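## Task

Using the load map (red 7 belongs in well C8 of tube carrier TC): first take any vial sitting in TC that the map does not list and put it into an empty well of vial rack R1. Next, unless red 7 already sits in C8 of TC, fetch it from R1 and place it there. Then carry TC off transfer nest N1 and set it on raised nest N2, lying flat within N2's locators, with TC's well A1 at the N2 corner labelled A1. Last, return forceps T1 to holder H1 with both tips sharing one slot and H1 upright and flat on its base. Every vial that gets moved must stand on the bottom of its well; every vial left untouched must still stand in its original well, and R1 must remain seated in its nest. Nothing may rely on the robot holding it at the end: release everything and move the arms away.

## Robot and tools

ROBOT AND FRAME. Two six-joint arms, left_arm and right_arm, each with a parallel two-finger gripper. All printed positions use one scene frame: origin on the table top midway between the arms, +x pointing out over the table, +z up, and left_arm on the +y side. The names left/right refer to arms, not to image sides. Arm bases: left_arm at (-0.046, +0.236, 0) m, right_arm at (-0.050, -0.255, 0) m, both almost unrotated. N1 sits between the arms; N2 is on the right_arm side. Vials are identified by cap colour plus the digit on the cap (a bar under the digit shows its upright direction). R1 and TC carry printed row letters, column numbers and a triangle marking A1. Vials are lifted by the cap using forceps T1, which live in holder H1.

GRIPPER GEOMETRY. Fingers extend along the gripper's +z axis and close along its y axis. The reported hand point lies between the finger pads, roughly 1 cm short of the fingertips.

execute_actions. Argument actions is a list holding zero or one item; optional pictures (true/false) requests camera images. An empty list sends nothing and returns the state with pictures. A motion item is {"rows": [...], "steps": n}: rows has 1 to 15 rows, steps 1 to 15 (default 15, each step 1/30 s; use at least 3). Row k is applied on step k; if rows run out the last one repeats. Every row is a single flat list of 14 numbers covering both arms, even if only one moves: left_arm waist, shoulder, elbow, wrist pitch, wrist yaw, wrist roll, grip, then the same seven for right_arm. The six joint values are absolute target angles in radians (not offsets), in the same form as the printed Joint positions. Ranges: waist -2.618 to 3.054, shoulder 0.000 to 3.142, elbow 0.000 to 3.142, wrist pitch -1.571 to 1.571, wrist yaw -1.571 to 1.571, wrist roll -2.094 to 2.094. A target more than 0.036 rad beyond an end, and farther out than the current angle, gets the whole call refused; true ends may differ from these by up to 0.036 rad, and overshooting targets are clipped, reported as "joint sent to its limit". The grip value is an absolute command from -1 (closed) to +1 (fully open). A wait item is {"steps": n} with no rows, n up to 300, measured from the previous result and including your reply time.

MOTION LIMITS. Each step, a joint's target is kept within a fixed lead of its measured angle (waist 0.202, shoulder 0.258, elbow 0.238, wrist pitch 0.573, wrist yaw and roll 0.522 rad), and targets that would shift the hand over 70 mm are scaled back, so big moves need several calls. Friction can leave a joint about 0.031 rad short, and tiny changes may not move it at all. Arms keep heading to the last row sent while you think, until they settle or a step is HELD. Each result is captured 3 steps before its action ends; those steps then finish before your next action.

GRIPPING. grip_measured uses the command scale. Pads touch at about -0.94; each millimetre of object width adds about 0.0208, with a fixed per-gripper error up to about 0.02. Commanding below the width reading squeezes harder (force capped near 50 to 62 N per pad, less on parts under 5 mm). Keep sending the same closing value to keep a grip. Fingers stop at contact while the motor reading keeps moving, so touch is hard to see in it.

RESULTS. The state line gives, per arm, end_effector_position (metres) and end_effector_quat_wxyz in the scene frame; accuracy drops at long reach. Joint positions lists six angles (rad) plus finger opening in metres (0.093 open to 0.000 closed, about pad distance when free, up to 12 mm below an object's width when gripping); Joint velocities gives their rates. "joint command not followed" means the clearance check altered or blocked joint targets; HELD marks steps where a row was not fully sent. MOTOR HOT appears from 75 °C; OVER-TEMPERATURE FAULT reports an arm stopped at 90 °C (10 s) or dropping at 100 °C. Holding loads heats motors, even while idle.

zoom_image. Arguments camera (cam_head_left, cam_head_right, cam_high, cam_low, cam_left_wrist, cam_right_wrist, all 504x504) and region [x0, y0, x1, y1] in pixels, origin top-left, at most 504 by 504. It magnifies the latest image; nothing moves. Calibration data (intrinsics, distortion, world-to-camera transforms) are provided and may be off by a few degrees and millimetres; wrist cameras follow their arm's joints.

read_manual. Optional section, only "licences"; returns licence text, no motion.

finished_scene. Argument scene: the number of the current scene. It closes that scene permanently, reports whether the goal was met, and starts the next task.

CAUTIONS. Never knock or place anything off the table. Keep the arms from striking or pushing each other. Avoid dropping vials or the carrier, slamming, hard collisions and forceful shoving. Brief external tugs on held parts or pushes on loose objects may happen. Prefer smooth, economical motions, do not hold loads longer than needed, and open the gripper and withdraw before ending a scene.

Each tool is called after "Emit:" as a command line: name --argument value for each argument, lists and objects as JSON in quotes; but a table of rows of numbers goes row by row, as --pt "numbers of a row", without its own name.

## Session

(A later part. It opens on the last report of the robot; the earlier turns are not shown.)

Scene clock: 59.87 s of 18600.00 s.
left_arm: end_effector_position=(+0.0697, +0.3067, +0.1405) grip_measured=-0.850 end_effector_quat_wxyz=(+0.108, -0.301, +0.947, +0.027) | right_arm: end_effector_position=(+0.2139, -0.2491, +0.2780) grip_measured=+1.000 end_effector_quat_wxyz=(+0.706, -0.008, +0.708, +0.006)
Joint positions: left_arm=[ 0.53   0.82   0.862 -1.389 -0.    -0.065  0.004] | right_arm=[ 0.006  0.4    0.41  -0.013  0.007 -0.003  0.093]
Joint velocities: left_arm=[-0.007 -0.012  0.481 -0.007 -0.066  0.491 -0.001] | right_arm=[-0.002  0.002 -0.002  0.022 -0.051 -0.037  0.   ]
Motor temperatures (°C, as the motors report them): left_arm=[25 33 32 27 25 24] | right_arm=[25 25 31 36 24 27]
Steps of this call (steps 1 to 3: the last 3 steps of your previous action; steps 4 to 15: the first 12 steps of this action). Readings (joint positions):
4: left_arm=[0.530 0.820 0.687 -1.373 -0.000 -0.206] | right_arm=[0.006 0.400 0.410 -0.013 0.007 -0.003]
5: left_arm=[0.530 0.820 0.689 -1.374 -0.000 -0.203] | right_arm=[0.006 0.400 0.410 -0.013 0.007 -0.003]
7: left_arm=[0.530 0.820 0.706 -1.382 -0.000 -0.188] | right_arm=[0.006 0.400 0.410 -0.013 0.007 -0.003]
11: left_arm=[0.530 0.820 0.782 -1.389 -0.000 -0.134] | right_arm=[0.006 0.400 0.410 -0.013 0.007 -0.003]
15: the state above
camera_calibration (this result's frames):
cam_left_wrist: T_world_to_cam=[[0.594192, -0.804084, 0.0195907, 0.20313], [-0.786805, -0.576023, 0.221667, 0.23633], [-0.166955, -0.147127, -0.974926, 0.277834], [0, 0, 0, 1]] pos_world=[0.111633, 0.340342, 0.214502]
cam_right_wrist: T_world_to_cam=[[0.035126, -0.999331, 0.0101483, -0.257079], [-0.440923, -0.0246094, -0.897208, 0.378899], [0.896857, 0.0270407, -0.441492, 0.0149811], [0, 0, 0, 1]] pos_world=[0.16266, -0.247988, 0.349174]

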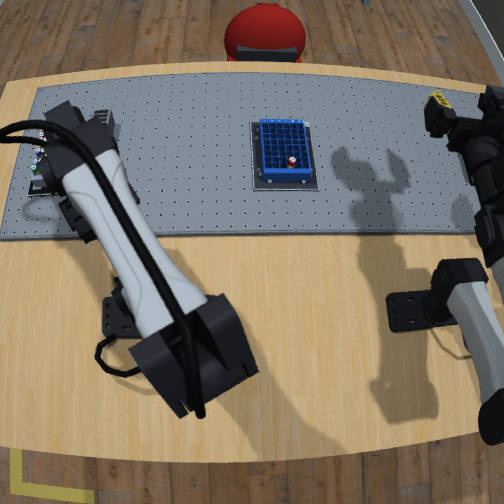

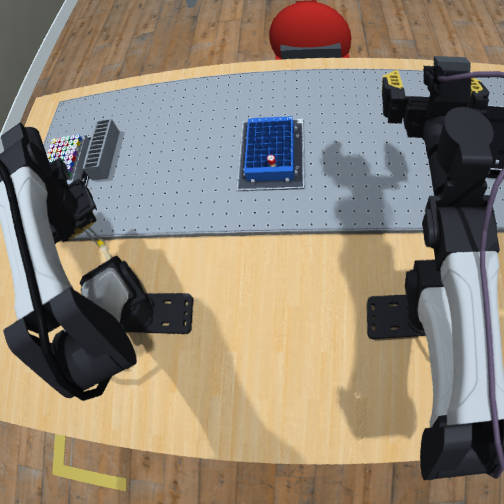

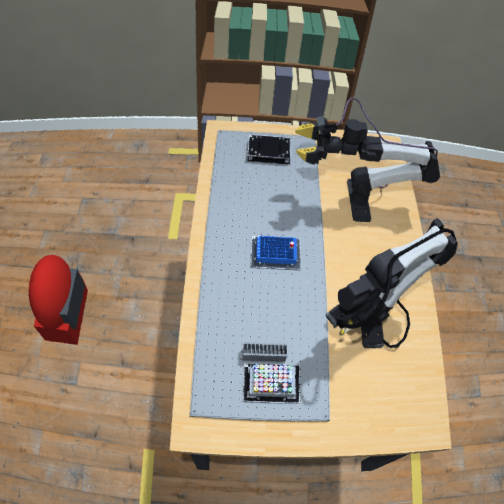

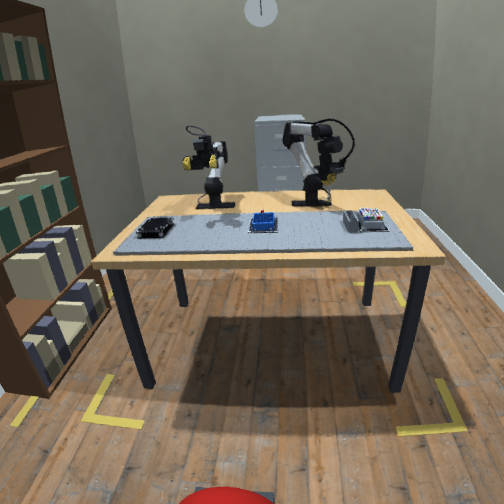

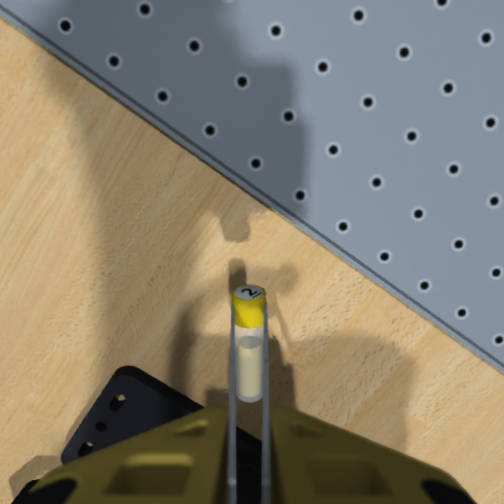

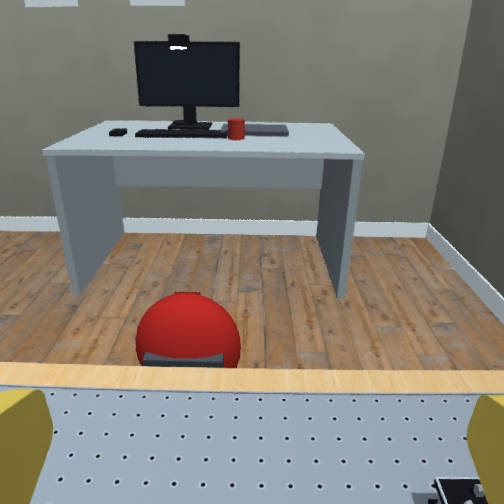

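Emit:
execute_actions --actions '[{"rows":[[0.5,0.85,0.92,-1.42,0,0.1,-0.86,0,0.4,0.4,0,0,0,1],[0.47,0.88,0.94,-1.44,0,0.22,-0.86,0,0.4,0.4,0,0,0,1],[0.44,0.91,0.96,-1.46,0,0.34,-0.86,0,0.4,0.4,0,0,0,1],[0.41,0.94,0.98,-1.48,0,0.46,-0.86,0,0.4,0.4,0,0,0,1],[0.38,0.97,1.0,-1.5,0,0.58,-0.86,0,0.4,0.4,0,0,0,1],[0.35,1.0,1.02,-1.52,0,0.7,-0.86,0,0.4,0.4,0,0,0,1],[0.32,1.03,1.04,-1.54,0,0.82,-0.86,0,0.4,0.4,0,0,0,1],[0.29,1.06,1.06,-1.55,0,0.94,-0.86,0,0.4,0.4,0,0,0,1],[0.26,1.09,1.08,-1.55,0,1.06,-0.86,0,0.4,0.4,0,0,0,1],[0.23,1.1,1.1,-1.55,0,1.18,-0.86,0,0.4,0.4,0,0,0,1],[0.2,1.1,1.1,-1.55,0,1.3,-0.86,0,0.4,0.4,0,0,0,1],[0.17,1.1,1.1,-1.55,0,1.42,-0.86,0,0.4,0.4,0,0,0,1],[0.14,1.1,1.1,-1.55,0,1.54,-0.86,0,0.4,0.4,0,0,0,1],[0.1,1.1,1.1,-1.55,0,1.58,-0.86,0,0.4,0.4,0,0,0,1]],"steps":15}]'

Emit:
execute_actions --actions '[{"rows":[[0.09,1.1,1.1,-1.55,0.1,1.58,-0.86,0,0.4,0.4,0,0,0,1],[0.09,1.1,1.1,-1.55,0.2,1.58,-0.86,0,0.4,0.4,0,0,0,1],[0.09,1.1,1.1,-1.55,0.3,1.58,-0.86,0,0.4,0.4,0,0,0,1],[0.09,1.1,1.1,-1.55,0.4,1.58,-0.86,0,0.4,0.4,0,0,0,1],[0.09,1.1,1.1,-1.55,0.5,1.58,-0.86,0,0.4,0.4,0,0,0,1],[0.09,1.1,1.1,-1.55,0.6,1.58,-0.86,0,0.4,0.4,0,0,0,1],[0.09,1.1,1.1,-1.55,0.7,1.58,-0.86,0,0.4,0.4,0,0,0,1],[0.09,1.1,1.1,-1.55,0.8,1.58,-0.86,0,0.4,0.4,0,0,0,1],[0.09,1.1,1.1,-1.55,0.9,1.58,-0.86,0,0.4,0.4,0,0,0,1],[0.09,1.1,1.1,-1.55,1.0,1.58,-0.86,0,0.4,0.4,0,0,0,1],[0.09,1.1,1.1,-1.55,1.1,1.58,-0.86,0,0.4,0.4,0,0,0,1],[0.09,1.1,1.1,-1.55,1.2,1.58,-0.86,0,0.4,0.4,0,0,0,1],[0.09,1.1,1.1,-1.55,1.3,1.58,-0.86,0,0.4,0.4,0,0,0,1],[0.09,1.1,1.1,-1.55,1.4,1.58,-0.86,0,0.4,0.4,0,0,0,1],[0.09,1.1,1.1,-1.55,1.5,1.58,-0.86,0,0.4,0.4,0,0,0,1]],"steps":15}]'

Emit:
execute_actions --actions '[{"rows":[[0.09,1.16,1.09,-1.48,1.6,1.58,-0.86,0,0.4,0.4,0,0,0,1],[0.09,1.22,1.08,-1.41,1.6,1.58,-0.86,0,0.4,0.4,0,0,0,1],[0.09,1.28,1.07,-1.34,1.6,1.58,-0.86,0,0.4,0.4,0,0,0,1],[0.09,1.34,1.06,-1.27,1.6,1.58,-0.86,0,0.4,0.4,0,0,0,1],[0.09,1.4,1.05,-1.2,1.6,1.58,-0.86,0,0.4,0.4,0,0,0,1],[0.09,1.46,1.04,-1.13,1.6,1.58,-0.86,0,0.4,0.4,0,0,0,1],[0.09,1.52,1.03,-1.06,1.6,1.58,-0.86,0,0.4,0.4,0,0,0,1],[0.09,1.58,1.02,-0.99,1.6,1.58,-0.86,0,0.4,0.4,0,0,0,1],[0.09,1.64,1.0,-0.92,1.6,1.58,-0.86,0,0.4,0.4,0,0,0,1],[0.09,1.7,0.98,-0.85,1.6,1.58,-0.86,0,0.4,0.4,0,0,0,1],[0.09,1.76,0.96,-0.77,1.6,1.58,-0.86,0,0.4,0.4,0,0,0,1],[0.09,1.82,0.94,-0.69,1.6,1.58,-0.86,0,0.4,0.4,0,0,0,1],[0.09,1.86,0.925,-0.635,1.6,1.58,-0.86,0,0.4,0.4,0,0,0,1]],"steps":15}]'

Emit:
execute_actions --actions '[{"steps":15}]' --pictures true

Scene clock: 61.57 s of 18600.00 s.
left_arm: end_effector_position=(+0.1041, +0.2749, +0.1616) grip_measured=-0.850 end_effector_quat_wxyz=(+0.023, +0.318, +0.948, +0.017) | right_arm: end_effector_position=(+0.2139, -0.2491, +0.2780) grip_measured=+1.000 end_effector_quat_wxyz=(+0.706, -0.008, +0.708, +0.006)
Joint positions: left_arm=[ 0.233  1.081  1.07  -1.502 -0.002  0.902  0.004] | right_arm=[ 0.006  0.4    0.41  -0.013  0.007 -0.003  0.093]
Joint velocities: left_arm=[-0.882  0.281  0.212  0.037  0.037  2.864  0.   ] | right_arm=[-0.007  0.007 -0.002  0.037 -0.007  0.037  0.   ]
Motor temperatures (°C, as the motors report them): left_arm=[25 32 32 27 25 24] | right_arm=[25 25 31 36 24 27]
Steps of this call (steps 1 to 3: the last 3 steps of your previous action; steps 4 to 30: the robot went on to your last target; steps 31 to 39: nothing new was sent; steps 40 to 51: the first 12 steps of this action). Readings (joint positions):
40: left_arm=[0.528 0.821 0.885 -1.392 -0.001 0.013] | right_arm=[0.006 0.400 0.410 -0.013 0.007 -0.003]
41: left_arm=[0.517 0.827 0.892 -1.401 -0.001 0.045] | right_arm=[0.006 0.400 0.410 -0.013 0.007 -0.003]
43: left_arm=[0.471 0.864 0.925 -1.426 -0.003 0.161] | right_arm=[0.006 0.400 0.410 -0.013 0.007 -0.003]
47: left_arm=[0.353 0.985 1.007 -1.477 -0.003 0.510] | right_arm=[0.006 0.400 0.410 -0.013 0.007 -0.003]
51: the state above

Scene clock: 62.07 s of 18600.00 s.
left_arm: end_effector_position=(+0.1155, +0.1353, +0.2122) grip_measured=-0.850 end_effector_quat_wxyz=(+0.293, +0.608, +0.695, -0.248) | right_arm: end_effector_position=(+0.2139, -0.2491, +0.2780) grip_measured=+1.000 end_effector_quat_wxyz=(+0.706, -0.008, +0.708, +0.006)
Joint positions: left_arm=[ 0.103  1.088  1.078 -1.534  0.788  1.549  0.004] | right_arm=[ 0.006  0.4    0.41  -0.013  0.007 -0.003  0.093]
Joint velocities: left_arm=[ 0.012  0.002  0.002 -0.051  2.718  0.212  0.   ] | right_arm=[ 0.002 -0.002 -0.017  0.037 -0.066  0.154  0.   ]
Motor temperatures (°C, as the motors report them): left_arm=[25 32 32 27 25 24] | right_arm=[25 25 31 36 24 27]
Steps of this call (steps 1 to 3: the last 3 steps of your previous action; steps 4 to 15: the first 12 steps of this action). Readings (joint positions):
4: left_arm=[0.123 1.088 1.078 -1.516 0.011 1.268] | right_arm=[0.006 0.400 0.410 -0.013 0.007 -0.003]
5: left_arm=[0.112 1.088 1.078 -1.520 0.040 1.330] | right_arm=[0.006 0.400 0.410 -0.013 0.007 -0.003]
7: left_arm=[0.105 1.088 1.078 -1.526 0.139 1.418] | right_arm=[0.006 0.400 0.410 -0.013 0.007 -0.003]
11: left_arm=[0.103 1.088 1.078 -1.532 0.432 1.511] | right_arm=[0.006 0.400 0.410 -0.013 0.007 -0.003]
15: the state above

Scene clock: 62.57 s of 18600.00 s.
left_arm: end_effector_position=(+0.2428, +0.1008, +0.1848) grip_measured=-0.850 end_effector_quat_wxyz=(+0.494, +0.441, +0.562, -0.496) | right_arm: end_effector_position=(+0.2139, -0.2491, +0.2780) grip_measured=+1.000 end_effector_quat_wxyz=(+0.706, -0.008, +0.708, +0.006)
Joint positions: left_arm=[ 0.1    1.704  0.998 -0.988  1.55   1.573  0.004] | right_arm=[ 0.006  0.4    0.41  -0.013  0.007 -0.003  0.093]
Joint velocities: left_arm=[ 0.002  1.736 -0.598  2.059  0.154  0.007 -0.   ] | right_arm=[ 0.002 -0.007  0.017 -0.022 -0.007 -0.007  0.   ]
Motor temperatures (°C, as the motors report them): left_arm=[25 32 32 27 25 24] | right_arm=[25 25 31 36 24 27]
joint sent to its limit (left arm) — the command would take joint 5 (wrist yaw) past its upper limit, so that joint was sent only as far as its limit.
Steps of this call (steps 1 to 3: the last 3 steps of your previous action; steps 4 to 15: the first 12 steps of this action). Readings (joint positions):
4: left_arm=[0.103 1.093 1.078 -1.534 1.169 1.564] | right_arm=[0.006 0.400 0.410 -0.013 0.007 -0.003]
5: left_arm=[0.102 1.109 1.078 -1.525 1.255 1.567] | right_arm=[0.006 0.400 0.410 -0.013 0.007 -0.003]
7: left_arm=[0.100 1.188 1.078 -1.471 1.380 1.570] | right_arm=[0.006 0.400 0.410 -0.013 0.007 -0.003]
11: left_arm=[0.100 1.450 1.064 -1.255 1.505 1.572] | right_arm=[0.006 0.400 0.410 -0.013 0.007 -0.003]
15: the state above

Scene clock: 63.07 s of 18600.00 s.
left_arm: end_effector_position=(+0.2589, +0.1027, +0.1257) grip_measured=-0.850 end_effector_quat_wxyz=(+0.519, +0.458, +0.539, -0.480) | right_arm: end_effector_position=(+0.2139, -0.2491, +0.2780) grip_measured=+1.000 end_effector_quat_wxyz=(+0.706, -0.008, +0.708, +0.006)
Joint positions: left_arm=[ 0.1    1.879  0.924 -0.663  1.57   1.574  0.004] | right_arm=[ 0.006  0.4    0.41  -0.013  0.007 -0.003  0.093]
Joint velocities: left_arm=[-0.007  0.002  0.002  0.066  0.037 -0.037 -0.001] | right_arm=[-0.007 -0.002  0.012 -0.007 -0.022  0.007  0.   ]
Motor temperatures (°C, as the motors report them): left_arm=[25 32 32 27 25 24] | right_arm=[25 25 31 37 24 27]
joint sent to its limit (left arm) — the command would take joint 5 (wrist yaw) past its upper limit, so that joint was sent only as far as its limit.
Kept back: nothing.
Steps of this call (steps 1 to 3: the last 3 steps of your previous action; steps 4 to 15: the robot went on to your last target). Readings (joint positions):
1: left_arm=[0.100 1.764 0.978 -0.920 1.554 1.573] | right_arm=[0.006 0.400 0.410 -0.013 0.007 -0.003]
2: left_arm=[0.100 1.815 0.959 -0.862 1.555 1.573] | right_arm=[0.006 0.400 0.410 -0.013 0.007 -0.003]
4: left_arm=[0.100 1.872 0.931 -0.786 1.555 1.573] | right_arm=[0.006 0.400 0.410 -0.013 0.007 -0.003]
8: left_arm=[0.100 1.879 0.924 -0.707 1.563 1.574] | right_arm=[0.006 0.400 0.410 -0.013 0.007 -0.003]
15: the state above
camera_calibration (this result's frames):
cam_left_wrist: T_world_to_cam=[[-0.99064, -0.119056, 0.0667673, 0.260944], [-0.111382, 0.422293, -0.89959, 0.134553], [0.078906, -0.898607, -0.431601, 0.210232], [0, 0, 0, 1]] pos_world=[0.2569, 0.163162, 0.194357]
cam_right_wrist: T_world_to_cam=[[0.035126, -0.999331, 0.0101483, -0.257079], [-0.440923, -0.0246094, -0.897208, 0.378899], [0.896857, 0.0270407, -0.441492, 0.0149811], [0, 0, 0, 1]] pos_world=[0.16266, -0.247988, 0.349174]

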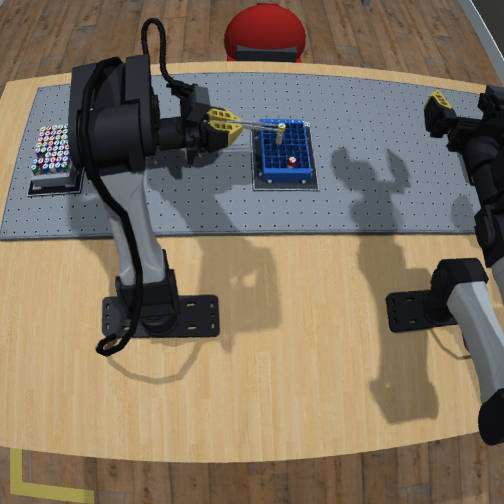

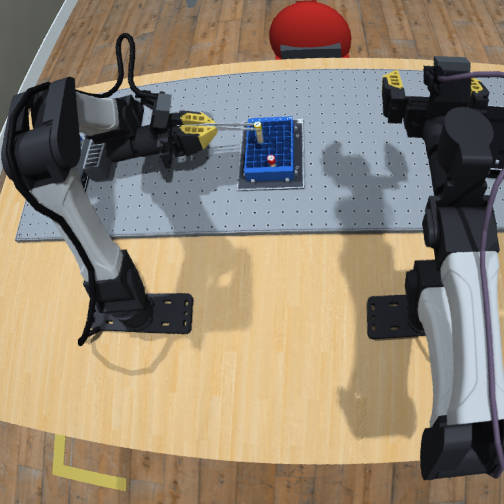

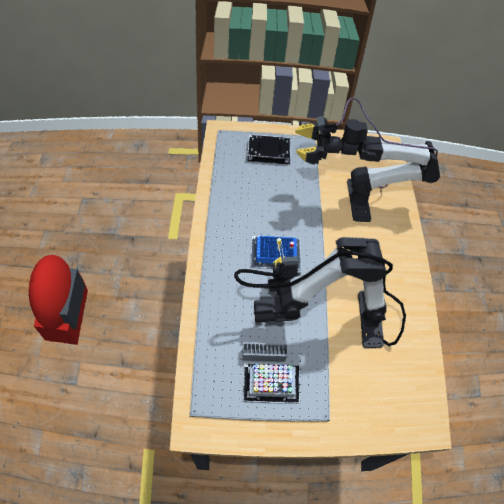

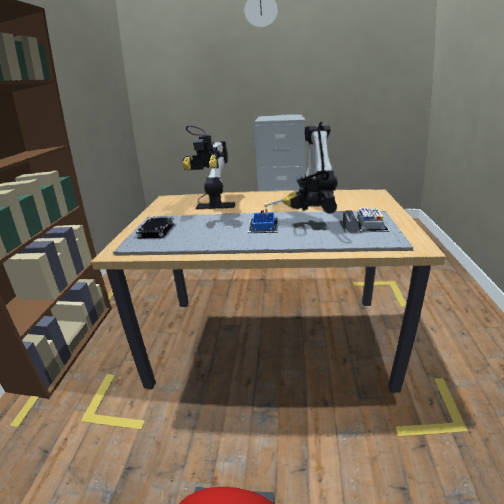

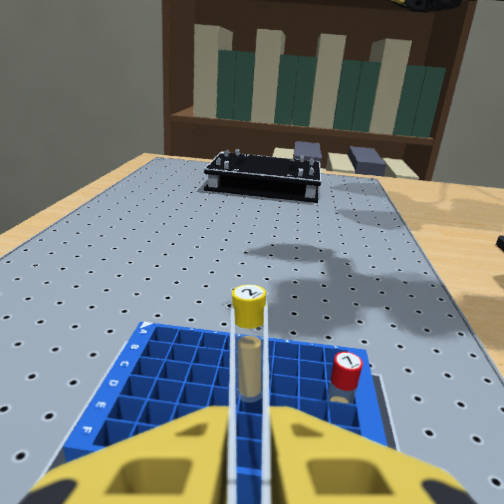

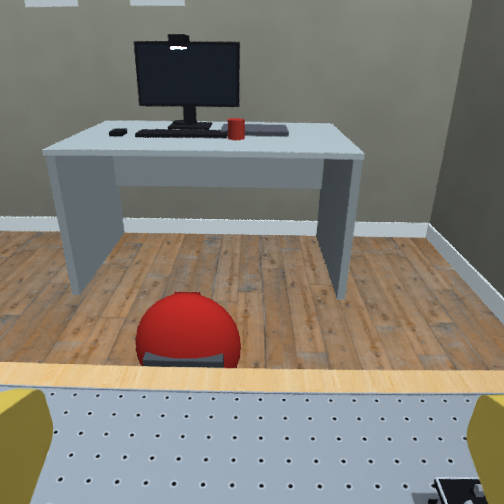

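Emit:
execute_actions --actions '[{"rows":[[0.09,1.9,0.91,-0.6,1.57,1.58,-0.86,0,0.4,0.4,0,0,0,1],[0.09,1.91,0.9,-0.57,1.57,1.58,-0.86,0,0.4,0.4,0,0,0,1],[0.09,1.92,0.896,-0.55,1.57,1.58,-0.86,0,0.4,0.4,0,0,0,1]],"steps":15}]'

Emit:
execute_actions --actions '[{"steps":8}]' --pictures true

Emit:
zoom_image --camera "cam_head_left" --region '[240, 100, 330, 190]'

Emit:
zoom_image --camera "cam_head_right" --region '[225, 100, 315, 190]'

Scene clock: 63.70 s of 18600.00 s.
left_arm: end_effector_position=(+0.2622, +0.1031, +0.1158) grip_measured=-0.850 end_effector_quat_wxyz=(+0.530, +0.470, +0.529, -0.468) | right_arm: end_effector_position=(+0.2139, -0.2491, +0.2780) grip_measured=+1.000 end_effector_quat_wxyz=(+0.706, -0.008, +0.708, +0.006)
Joint positions: left_arm=[ 0.1    1.906  0.91  -0.576  1.57   1.574  0.004] | right_arm=[ 0.006  0.4    0.41  -0.013  0.007 -0.003  0.093]
Joint velocities: left_arm=[ 0.007 -0.012 -0.012 -0.007  0.007 -0.007  0.   ] | right_arm=[-0.002  0.017  0.007  0.037 -0.037  0.037  0.   ]
Motor temperatures (°C, as the motors report them): left_arm=[25 32 32 27 25 24] | right_arm=[25 25 31 37 24 27]
joint sent to its limit (left arm) — the command would take joint 5 (wrist yaw) past its upper limit, so that joint was sent only as far as its limit.
Steps of this call (steps 1 to 7: the robot went on to your last target; steps 8 to 19: the first 12 steps of this action). Readings (joint positions):
8: left_arm=[0.100 1.879 0.924 -0.650 1.571 1.574] | right_arm=[0.006 0.400 0.410 -0.013 0.007 -0.003]
9: left_arm=[0.100 1.880 0.924 -0.641 1.571 1.574] | right_arm=[0.006 0.400 0.410 -0.013 0.007 -0.003]
11: left_arm=[0.100 1.890 0.923 -0.613 1.571 1.574] | right_arm=[0.006 0.400 0.410 -0.013 0.007 -0.003]
15: left_arm=[0.100 1.905 0.912 -0.586 1.571 1.574] | right_arm=[0.006 0.400 0.410 -0.013 0.007 -0.003]
19: the state above

Scene clock: 63.97 s of 18600.00 s.
left_arm: end_effector_position=(+0.2627, +0.1031, +0.1158) grip_measured=-0.850 end_effector_quat_wxyz=(+0.531, +0.472, +0.527, -0.466) | right_arm: end_effector_position=(+0.2139, -0.2491, +0.2780) grip_measured=+1.000 end_effector_quat_wxyz=(+0.706, -0.008, +0.708, +0.006)
Joint positions: left_arm=[ 0.1    1.906  0.91  -0.569  1.57   1.574  0.004] | right_arm=[ 0.006  0.4    0.41  -0.013  0.007 -0.003  0.093]
Joint velocities: left_arm=[ 0.002  0.007  0.007 -0.066 -0.051  0.022 -0.001] | right_arm=[ 0.002  0.002 -0.002  0.051  0.007  0.007  0.   ]
Motor temperatures (°C, as the motors report them): left_arm=[25 32 32 27 25 24] | right_arm=[25 25 31 37 24 27]
Kept back: nothing.
Steps of this call (steps 1 to 3: the last 3 steps of your previous action; steps 4 to 8: the robot went on to your last target). Readings (joint positions):
1: left_arm=[0.100 1.906 0.910 -0.574 1.570 1.574] | right_arm=[0.006 0.400 0.410 -0.013 0.007 -0.003]
2: left_arm=[0.100 1.906 0.910 -0.573 1.570 1.574] | right_arm=[0.006 0.400 0.410 -0.013 0.007 -0.003]
4: left_arm=[0.100 1.906 0.910 -0.571 1.570 1.574] | right_arm=[0.006 0.400 0.410 -0.013 0.007 -0.003]
8: the state above
camera_calibration (this result's frames):
cam_left_wrist: T_world_to_cam=[[-0.992766, -0.119312, 0.01341, 0.27217], [-0.0636206, 0.428047, -0.901514, 0.112892], [0.101821, -0.895846, -0.432542, 0.199843], [0, 0, 0, 1]] pos_world=[0.257035, 0.163178, 0.184565]
cam_right_wrist: T_world_to_cam=[[0.035126, -0.999331, 0.0101483, -0.257079], [-0.440923, -0.0246094, -0.897208, 0.378899], [0.896857, 0.0270407, -0.441492, 0.0149811], [0, 0, 0, 1]] pos_world=[0.16266, -0.247988, 0.349174]

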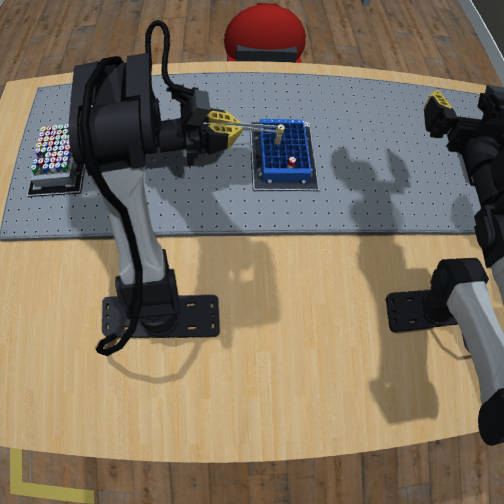

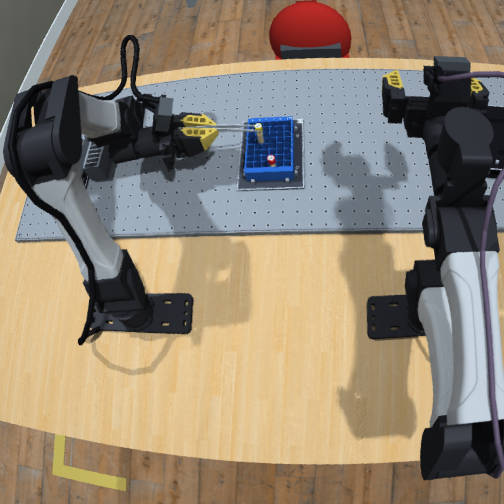

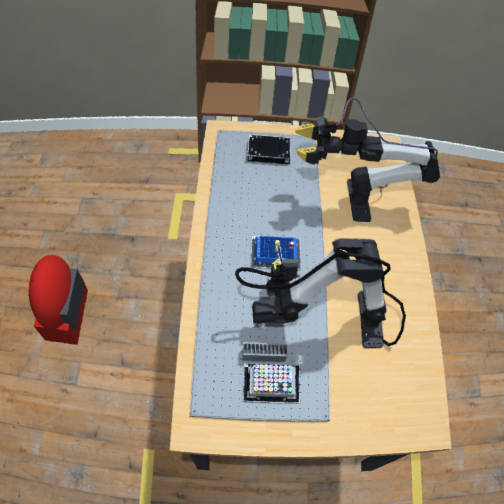

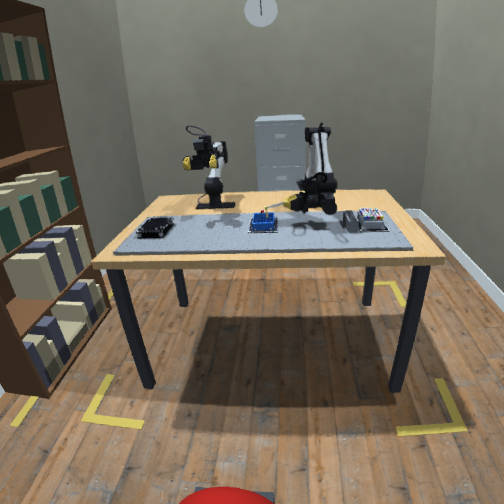

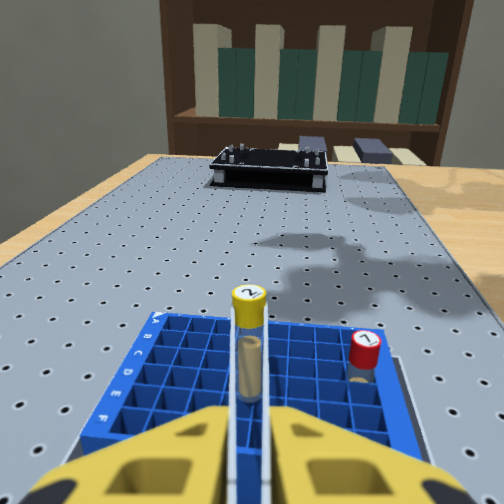

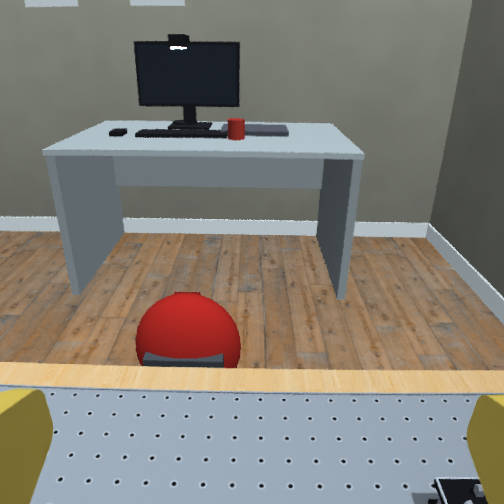

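Region (240, 100, 330, 190) of cam_head_left's 504x504 image, scaled by 5.600, with more detail than that image has.

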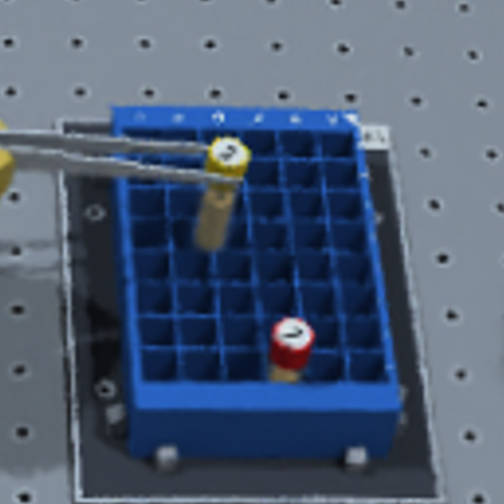

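Region (225, 100, 315, 190) of cam_head_right's 504x504 image, scaled by 5.600, with more detail than that image has.

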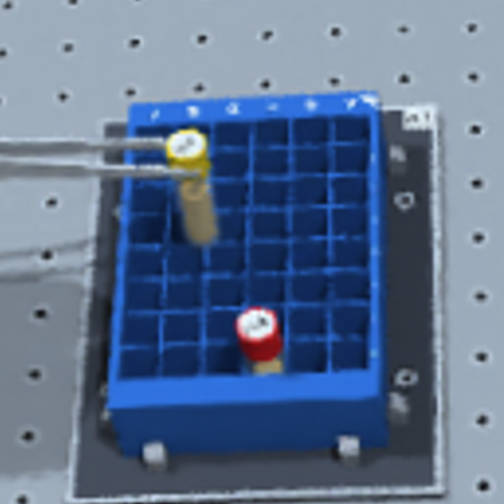

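Emit:
execute_actions --actions '[{"rows":[[0.128,1.92,0.896,-0.56,1.57,1.58,-0.86,0,0.4,0.4,0,0,0,1]],"steps":12}]' --pictures true

Emit:
zoom_image --camera "cam_head_left" --region '[240, 100, 330, 190]'

Emit:
zoom_image --camera "cam_head_right" --region '[225, 100, 315, 190]'

Emit:
zoom_image --camera "cam_left_wrist" --region '[150, 280, 350, 440]'

Scene clock: 64.50 s of 18600.00 s.
left_arm: end_effector_position=(+0.2650, +0.1087, +0.1158) grip_measured=-0.850 end_effector_quat_wxyz=(+0.536, +0.467, +0.531, -0.461) | right_arm: end_effector_position=(+0.2139, -0.2491, +0.2780) grip_measured=+1.000 end_effector_quat_wxyz=(+0.706, -0.008, +0.708, +0.006)
Joint positions: left_arm=[ 0.117  1.906  0.91  -0.568  1.57   1.575  0.004] | right_arm=[ 0.006  0.4    0.41  -0.013  0.007 -0.003  0.093]
Joint velocities: left_arm=[-0.002 -0.022 -0.012  0.037 -0.051 -0.11  -0.001] | right_arm=[-0.007 -0.022  0.002  0.007 -0.007  0.007  0.   ]
Motor temperatures (°C, as the motors report them): left_arm=[25 32 32 27 25 24] | right_arm=[25 25 31 37 24 27]
Steps of this call (steps 1 to 7: the robot went on to your last target; steps 8 to 16: the first 9 steps of this action). Readings (joint positions):
8: left_arm=[0.101 1.906 0.910 -0.568 1.570 1.575] | right_arm=[0.006 0.400 0.410 -0.013 0.007 -0.003]
9: left_arm=[0.104 1.906 0.910 -0.568 1.570 1.575] | right_arm=[0.006 0.400 0.410 -0.013 0.007 -0.003]
11: left_arm=[0.113 1.906 0.910 -0.568 1.570 1.575] | right_arm=[0.006 0.400 0.410 -0.013 0.007 -0.003]
15: left_arm=[0.117 1.906 0.910 -0.568 1.570 1.575] | right_arm=[0.006 0.400 0.410 -0.013 0.007 -0.003]
16: the state above
camera_calibration (this result's frames):
cam_left_wrist: T_world_to_cam=[[-0.990482, -0.137093, 0.0122657, 0.276657], [-0.0702625, 0.42698, -0.901527, 0.112539], [0.118356, -0.893809, -0.432548, 0.199985], [0, 0, 0, 1]] pos_world=[0.258262, 0.168624, 0.184567]
cam_right_wrist: T_world_to_cam=[[0.035126, -0.999331, 0.0101483, -0.257079], [-0.440923, -0.0246094, -0.897208, 0.378899], [0.896857, 0.0270407, -0.441492, 0.0149811], [0, 0, 0, 1]] pos_world=[0.16266, -0.247988, 0.349174]

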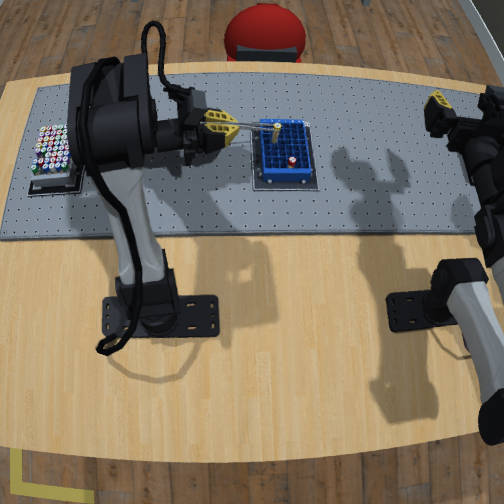

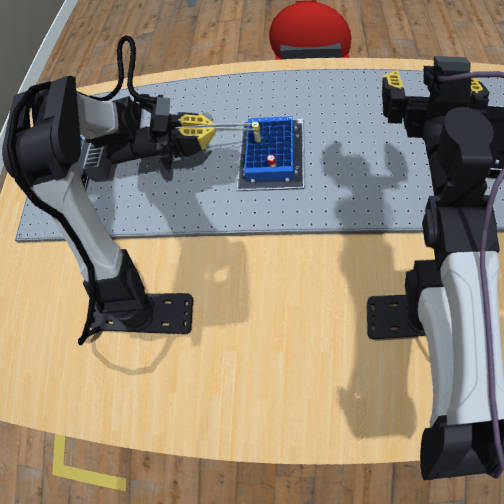

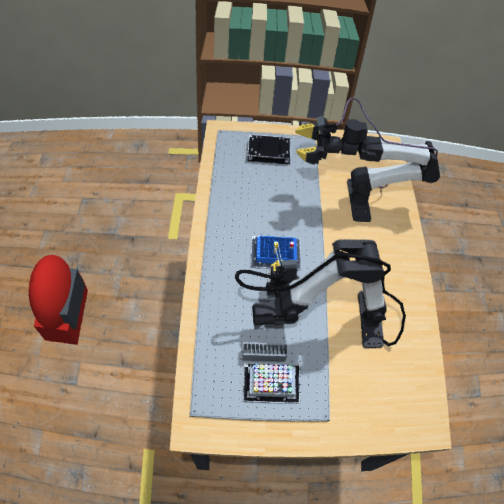

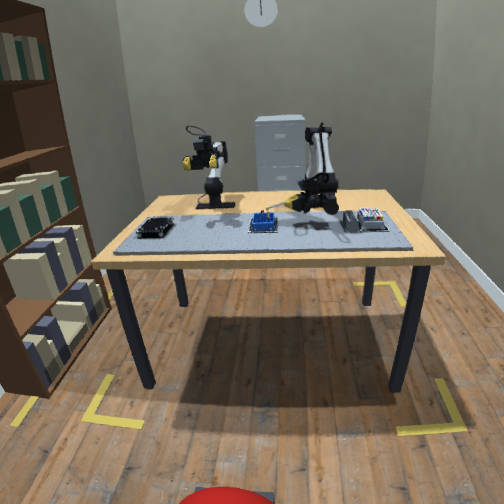

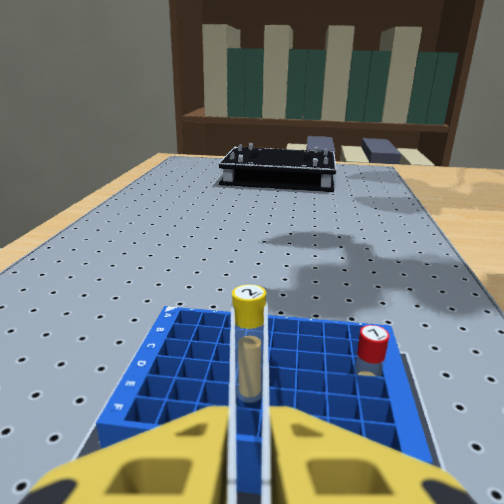

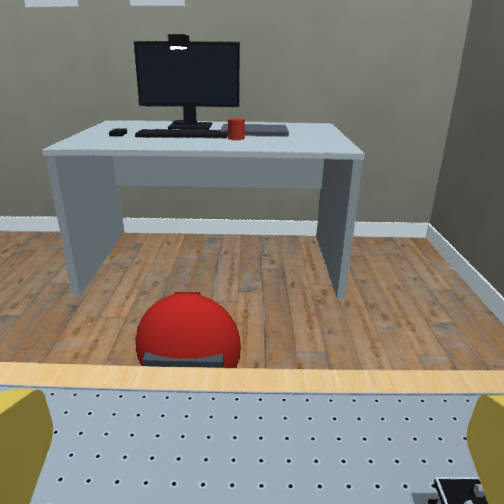

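Region (240, 100, 330, 190) of cam_head_left's 504x504 image, scaled by 5.600, with more detail than that image has.

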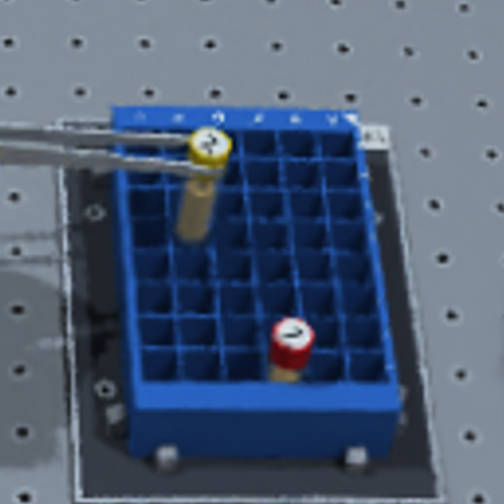

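Region (225, 100, 315, 190) of cam_head_right's 504x504 image, scaled by 5.600, with more detail than that image has.

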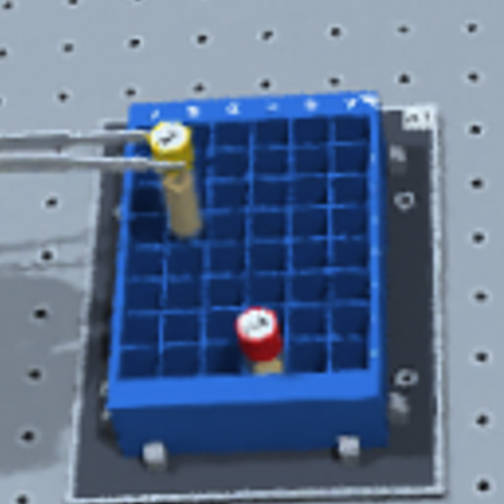

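Region (150, 280, 350, 440) of cam_left_wrist's 504x504 image, scaled by 2.520, with more detail than that image has; it fills the top 403 rows of this view, and the rest is white.

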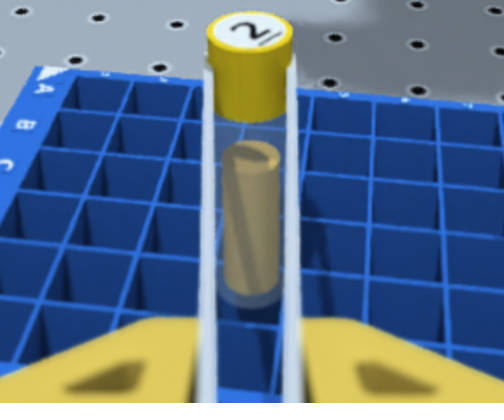

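Emit:
execute_actions --actions '[{"rows":[[0.128,1.928,0.893,-0.535,1.57,1.58,-0.86,0,0.4,0.4,0,0,0,1],[0.128,1.936,0.89,-0.525,1.57,1.58,-0.86,0,0.4,0.4,0,0,0,1],[0.128,1.944,0.887,-0.515,1.57,1.58,-0.86,0,0.4,0.4,0,0,0,1],[0.128,1.952,0.884,-0.505,1.57,1.58,-0.86,0,0.4,0.4,0,0,0,1],[0.128,1.96,0.881,-0.495,1.57,1.58,-0.86,0,0.4,0.4,0,0,0,1],[0.128,1.968,0.878,-0.485,1.57,1.58,-0.86,0,0.4,0.4,0,0,0,1],[0.128,1.976,0.875,-0.475,1.57,1.58,-0.86,0,0.4,0.4,0,0,0,1],[0.128,1.984,0.872,-0.465,1.57,1.58,-0.86,0,0.4,0.4,0,0,0,1],[0.128,1.992,0.869,-0.455,1.57,1.58,-0.86,0,0.4,0.4,0,0,0,1],[0.128,1.998,0.867,-0.447,1.57,1.58,-0.86,0,0.4,0.4,0,0,0,1]],"steps":15}]'

Emit:
execute_actions --actions '[{"steps":8}]' --pictures true

Emit:
zoom_image --camera "cam_head_right" --region '[225, 100, 315, 190]'

Scene clock: 65.13 s of 18600.00 s.
left_arm: end_effector_position=(+0.2641, +0.1086, +0.0930) grip_measured=-0.850 end_effector_quat_wxyz=(+0.534, +0.461, +0.532, -0.468) | right_arm: end_effector_position=(+0.2139, -0.2491, +0.2780) grip_measured=+1.000 end_effector_quat_wxyz=(+0.706, -0.008, +0.708, +0.006)
Joint positions: left_arm=[ 0.117  1.979  0.885 -0.486  1.579  1.575  0.004] | right_arm=[ 0.006  0.4    0.41  -0.013  0.007 -0.003  0.093]
Joint velocities: left_arm=[-0.002  0.056 -0.012  0.139  0.095  0.007 -0.   ] | right_arm=[-0.007  0.007  0.002  0.037 -0.066 -0.007  0.   ]
Motor temperatures (°C, as the motors report them): left_arm=[25 32 32 27 25 24] | right_arm=[25 25 31 37 24 27]
Steps of this call (steps 1 to 3: the last 3 steps of your previous action; steps 4 to 7: the robot went on to your last target; steps 8 to 19: the first 12 steps of this action). Readings (joint positions):
8: left_arm=[0.117 1.906 0.910 -0.566 1.570 1.575] | right_arm=[0.006 0.400 0.410 -0.013 0.007 -0.003]
9: left_arm=[0.117 1.907 0.910 -0.562 1.570 1.575] | right_arm=[0.006 0.400 0.410 -0.013 0.007 -0.003]
11: left_arm=[0.117 1.916 0.910 -0.550 1.570 1.575] | right_arm=[0.006 0.400 0.410 -0.013 0.007 -0.003]
15: left_arm=[0.117 1.950 0.896 -0.517 1.570 1.575] | right_arm=[0.006 0.400 0.410 -0.013 0.007 -0.003]
19: the state above

Scene clock: 65.40 s of 18600.00 s.
left_arm: end_effector_position=(+0.2654, +0.1088, +0.0935) grip_measured=-0.850 end_effector_quat_wxyz=(+0.540, +0.465, +0.527, -0.464) | right_arm: end_effector_position=(+0.2139, -0.2491, +0.2780) grip_measured=+1.000 end_effector_quat_wxyz=(+0.706, -0.008, +0.708, +0.006)
Joint positions: left_arm=[ 0.117  1.98   0.885 -0.467  1.583  1.575  0.004] | right_arm=[ 0.006  0.4    0.41  -0.013  0.007 -0.003  0.093]
Joint velocities: left_arm=[-0.007 -0.002 -0.007 -0.022  0.066 -0.066  0.   ] | right_arm=[ 0.002 -0.002 -0.002  0.051 -0.095 -0.037  0.   ]
Motor temperatures (°C, as the motors report them): left_arm=[25 32 32 27 25 24] | right_arm=[25 25 31 37 24 27]
Kept back: nothing.
Steps of this call (steps 1 to 3: the last 3 steps of your previous action; steps 4 to 8: the robot went on to your last target). Readings (joint positions):
1: left_arm=[0.117 1.980 0.885 -0.481 1.582 1.575] | right_arm=[0.006 0.400 0.410 -0.013 0.007 -0.003]
2: left_arm=[0.117 1.980 0.885 -0.477 1.583 1.575] | right_arm=[0.006 0.400 0.410 -0.013 0.007 -0.003]
4: left_arm=[0.117 1.980 0.885 -0.472 1.583 1.575] | right_arm=[0.006 0.400 0.410 -0.013 0.007 -0.003]
8: the state above
camera_calibration (this result's frames):
cam_left_wrist: T_world_to_cam=[[-0.99054, -0.136859, 0.00997171, 0.277489], [-0.0665606, 0.415653, -0.907085, 0.0932159], [0.119998, -0.899168, -0.42083, 0.189411], [0, 0, 0, 1]] pos_world=[0.25834, 0.169544, 0.161498]
cam_right_wrist: T_world_to_cam=[[0.035126, -0.999331, 0.0101483, -0.257079], [-0.440923, -0.0246094, -0.897208, 0.378899], [0.896857, 0.0270407, -0.441492, 0.0149811], [0, 0, 0, 1]] pos_world=[0.16266, -0.247988, 0.349174]

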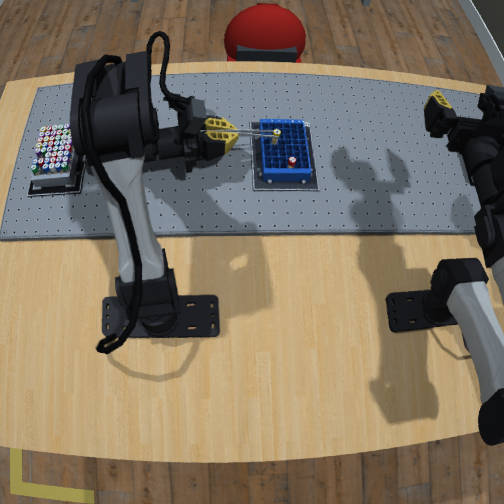

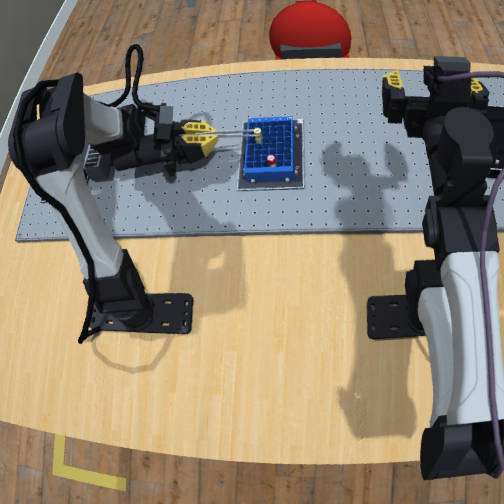

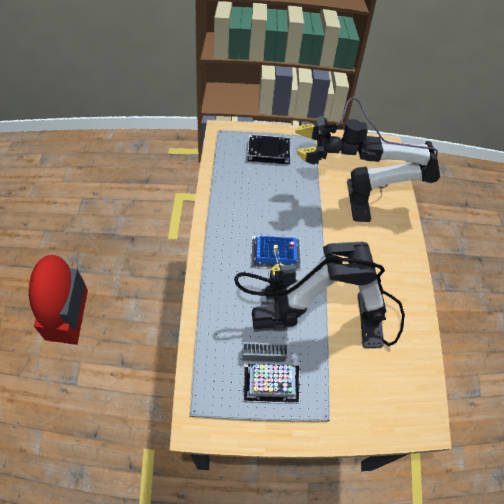

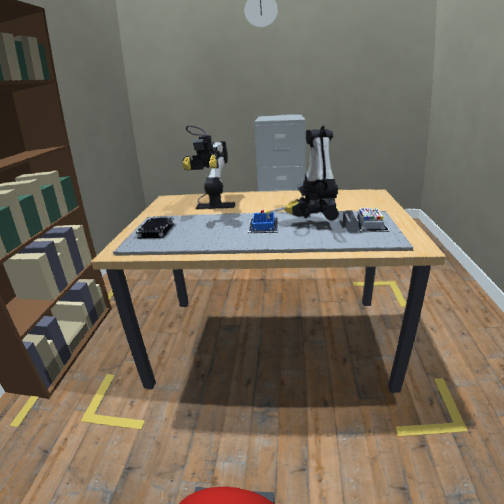

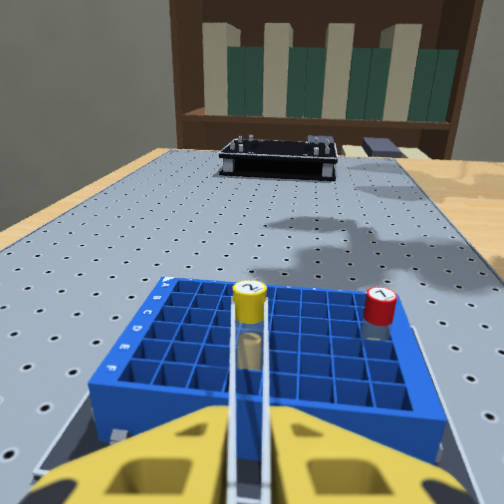

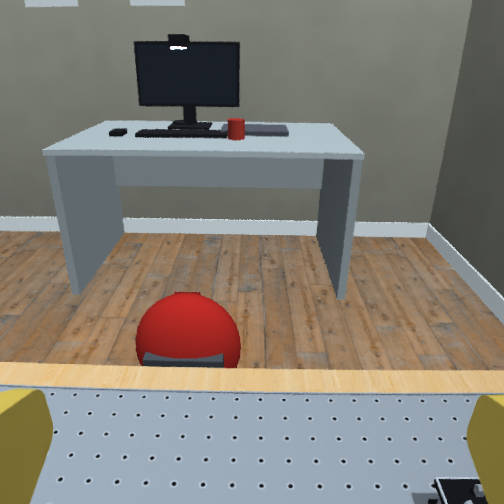

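Region (225, 100, 315, 190) of cam_head_right's 504x504 image, scaled by 5.600, with more detail than that image has.

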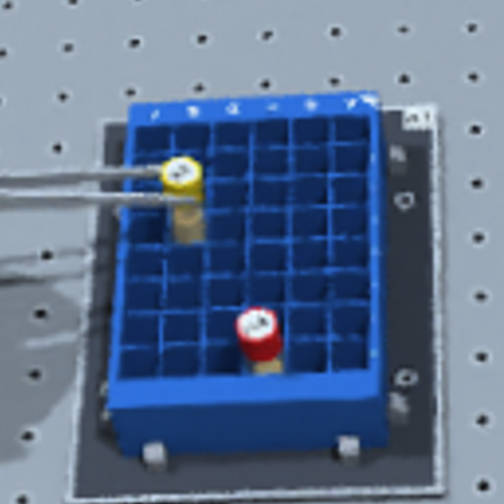

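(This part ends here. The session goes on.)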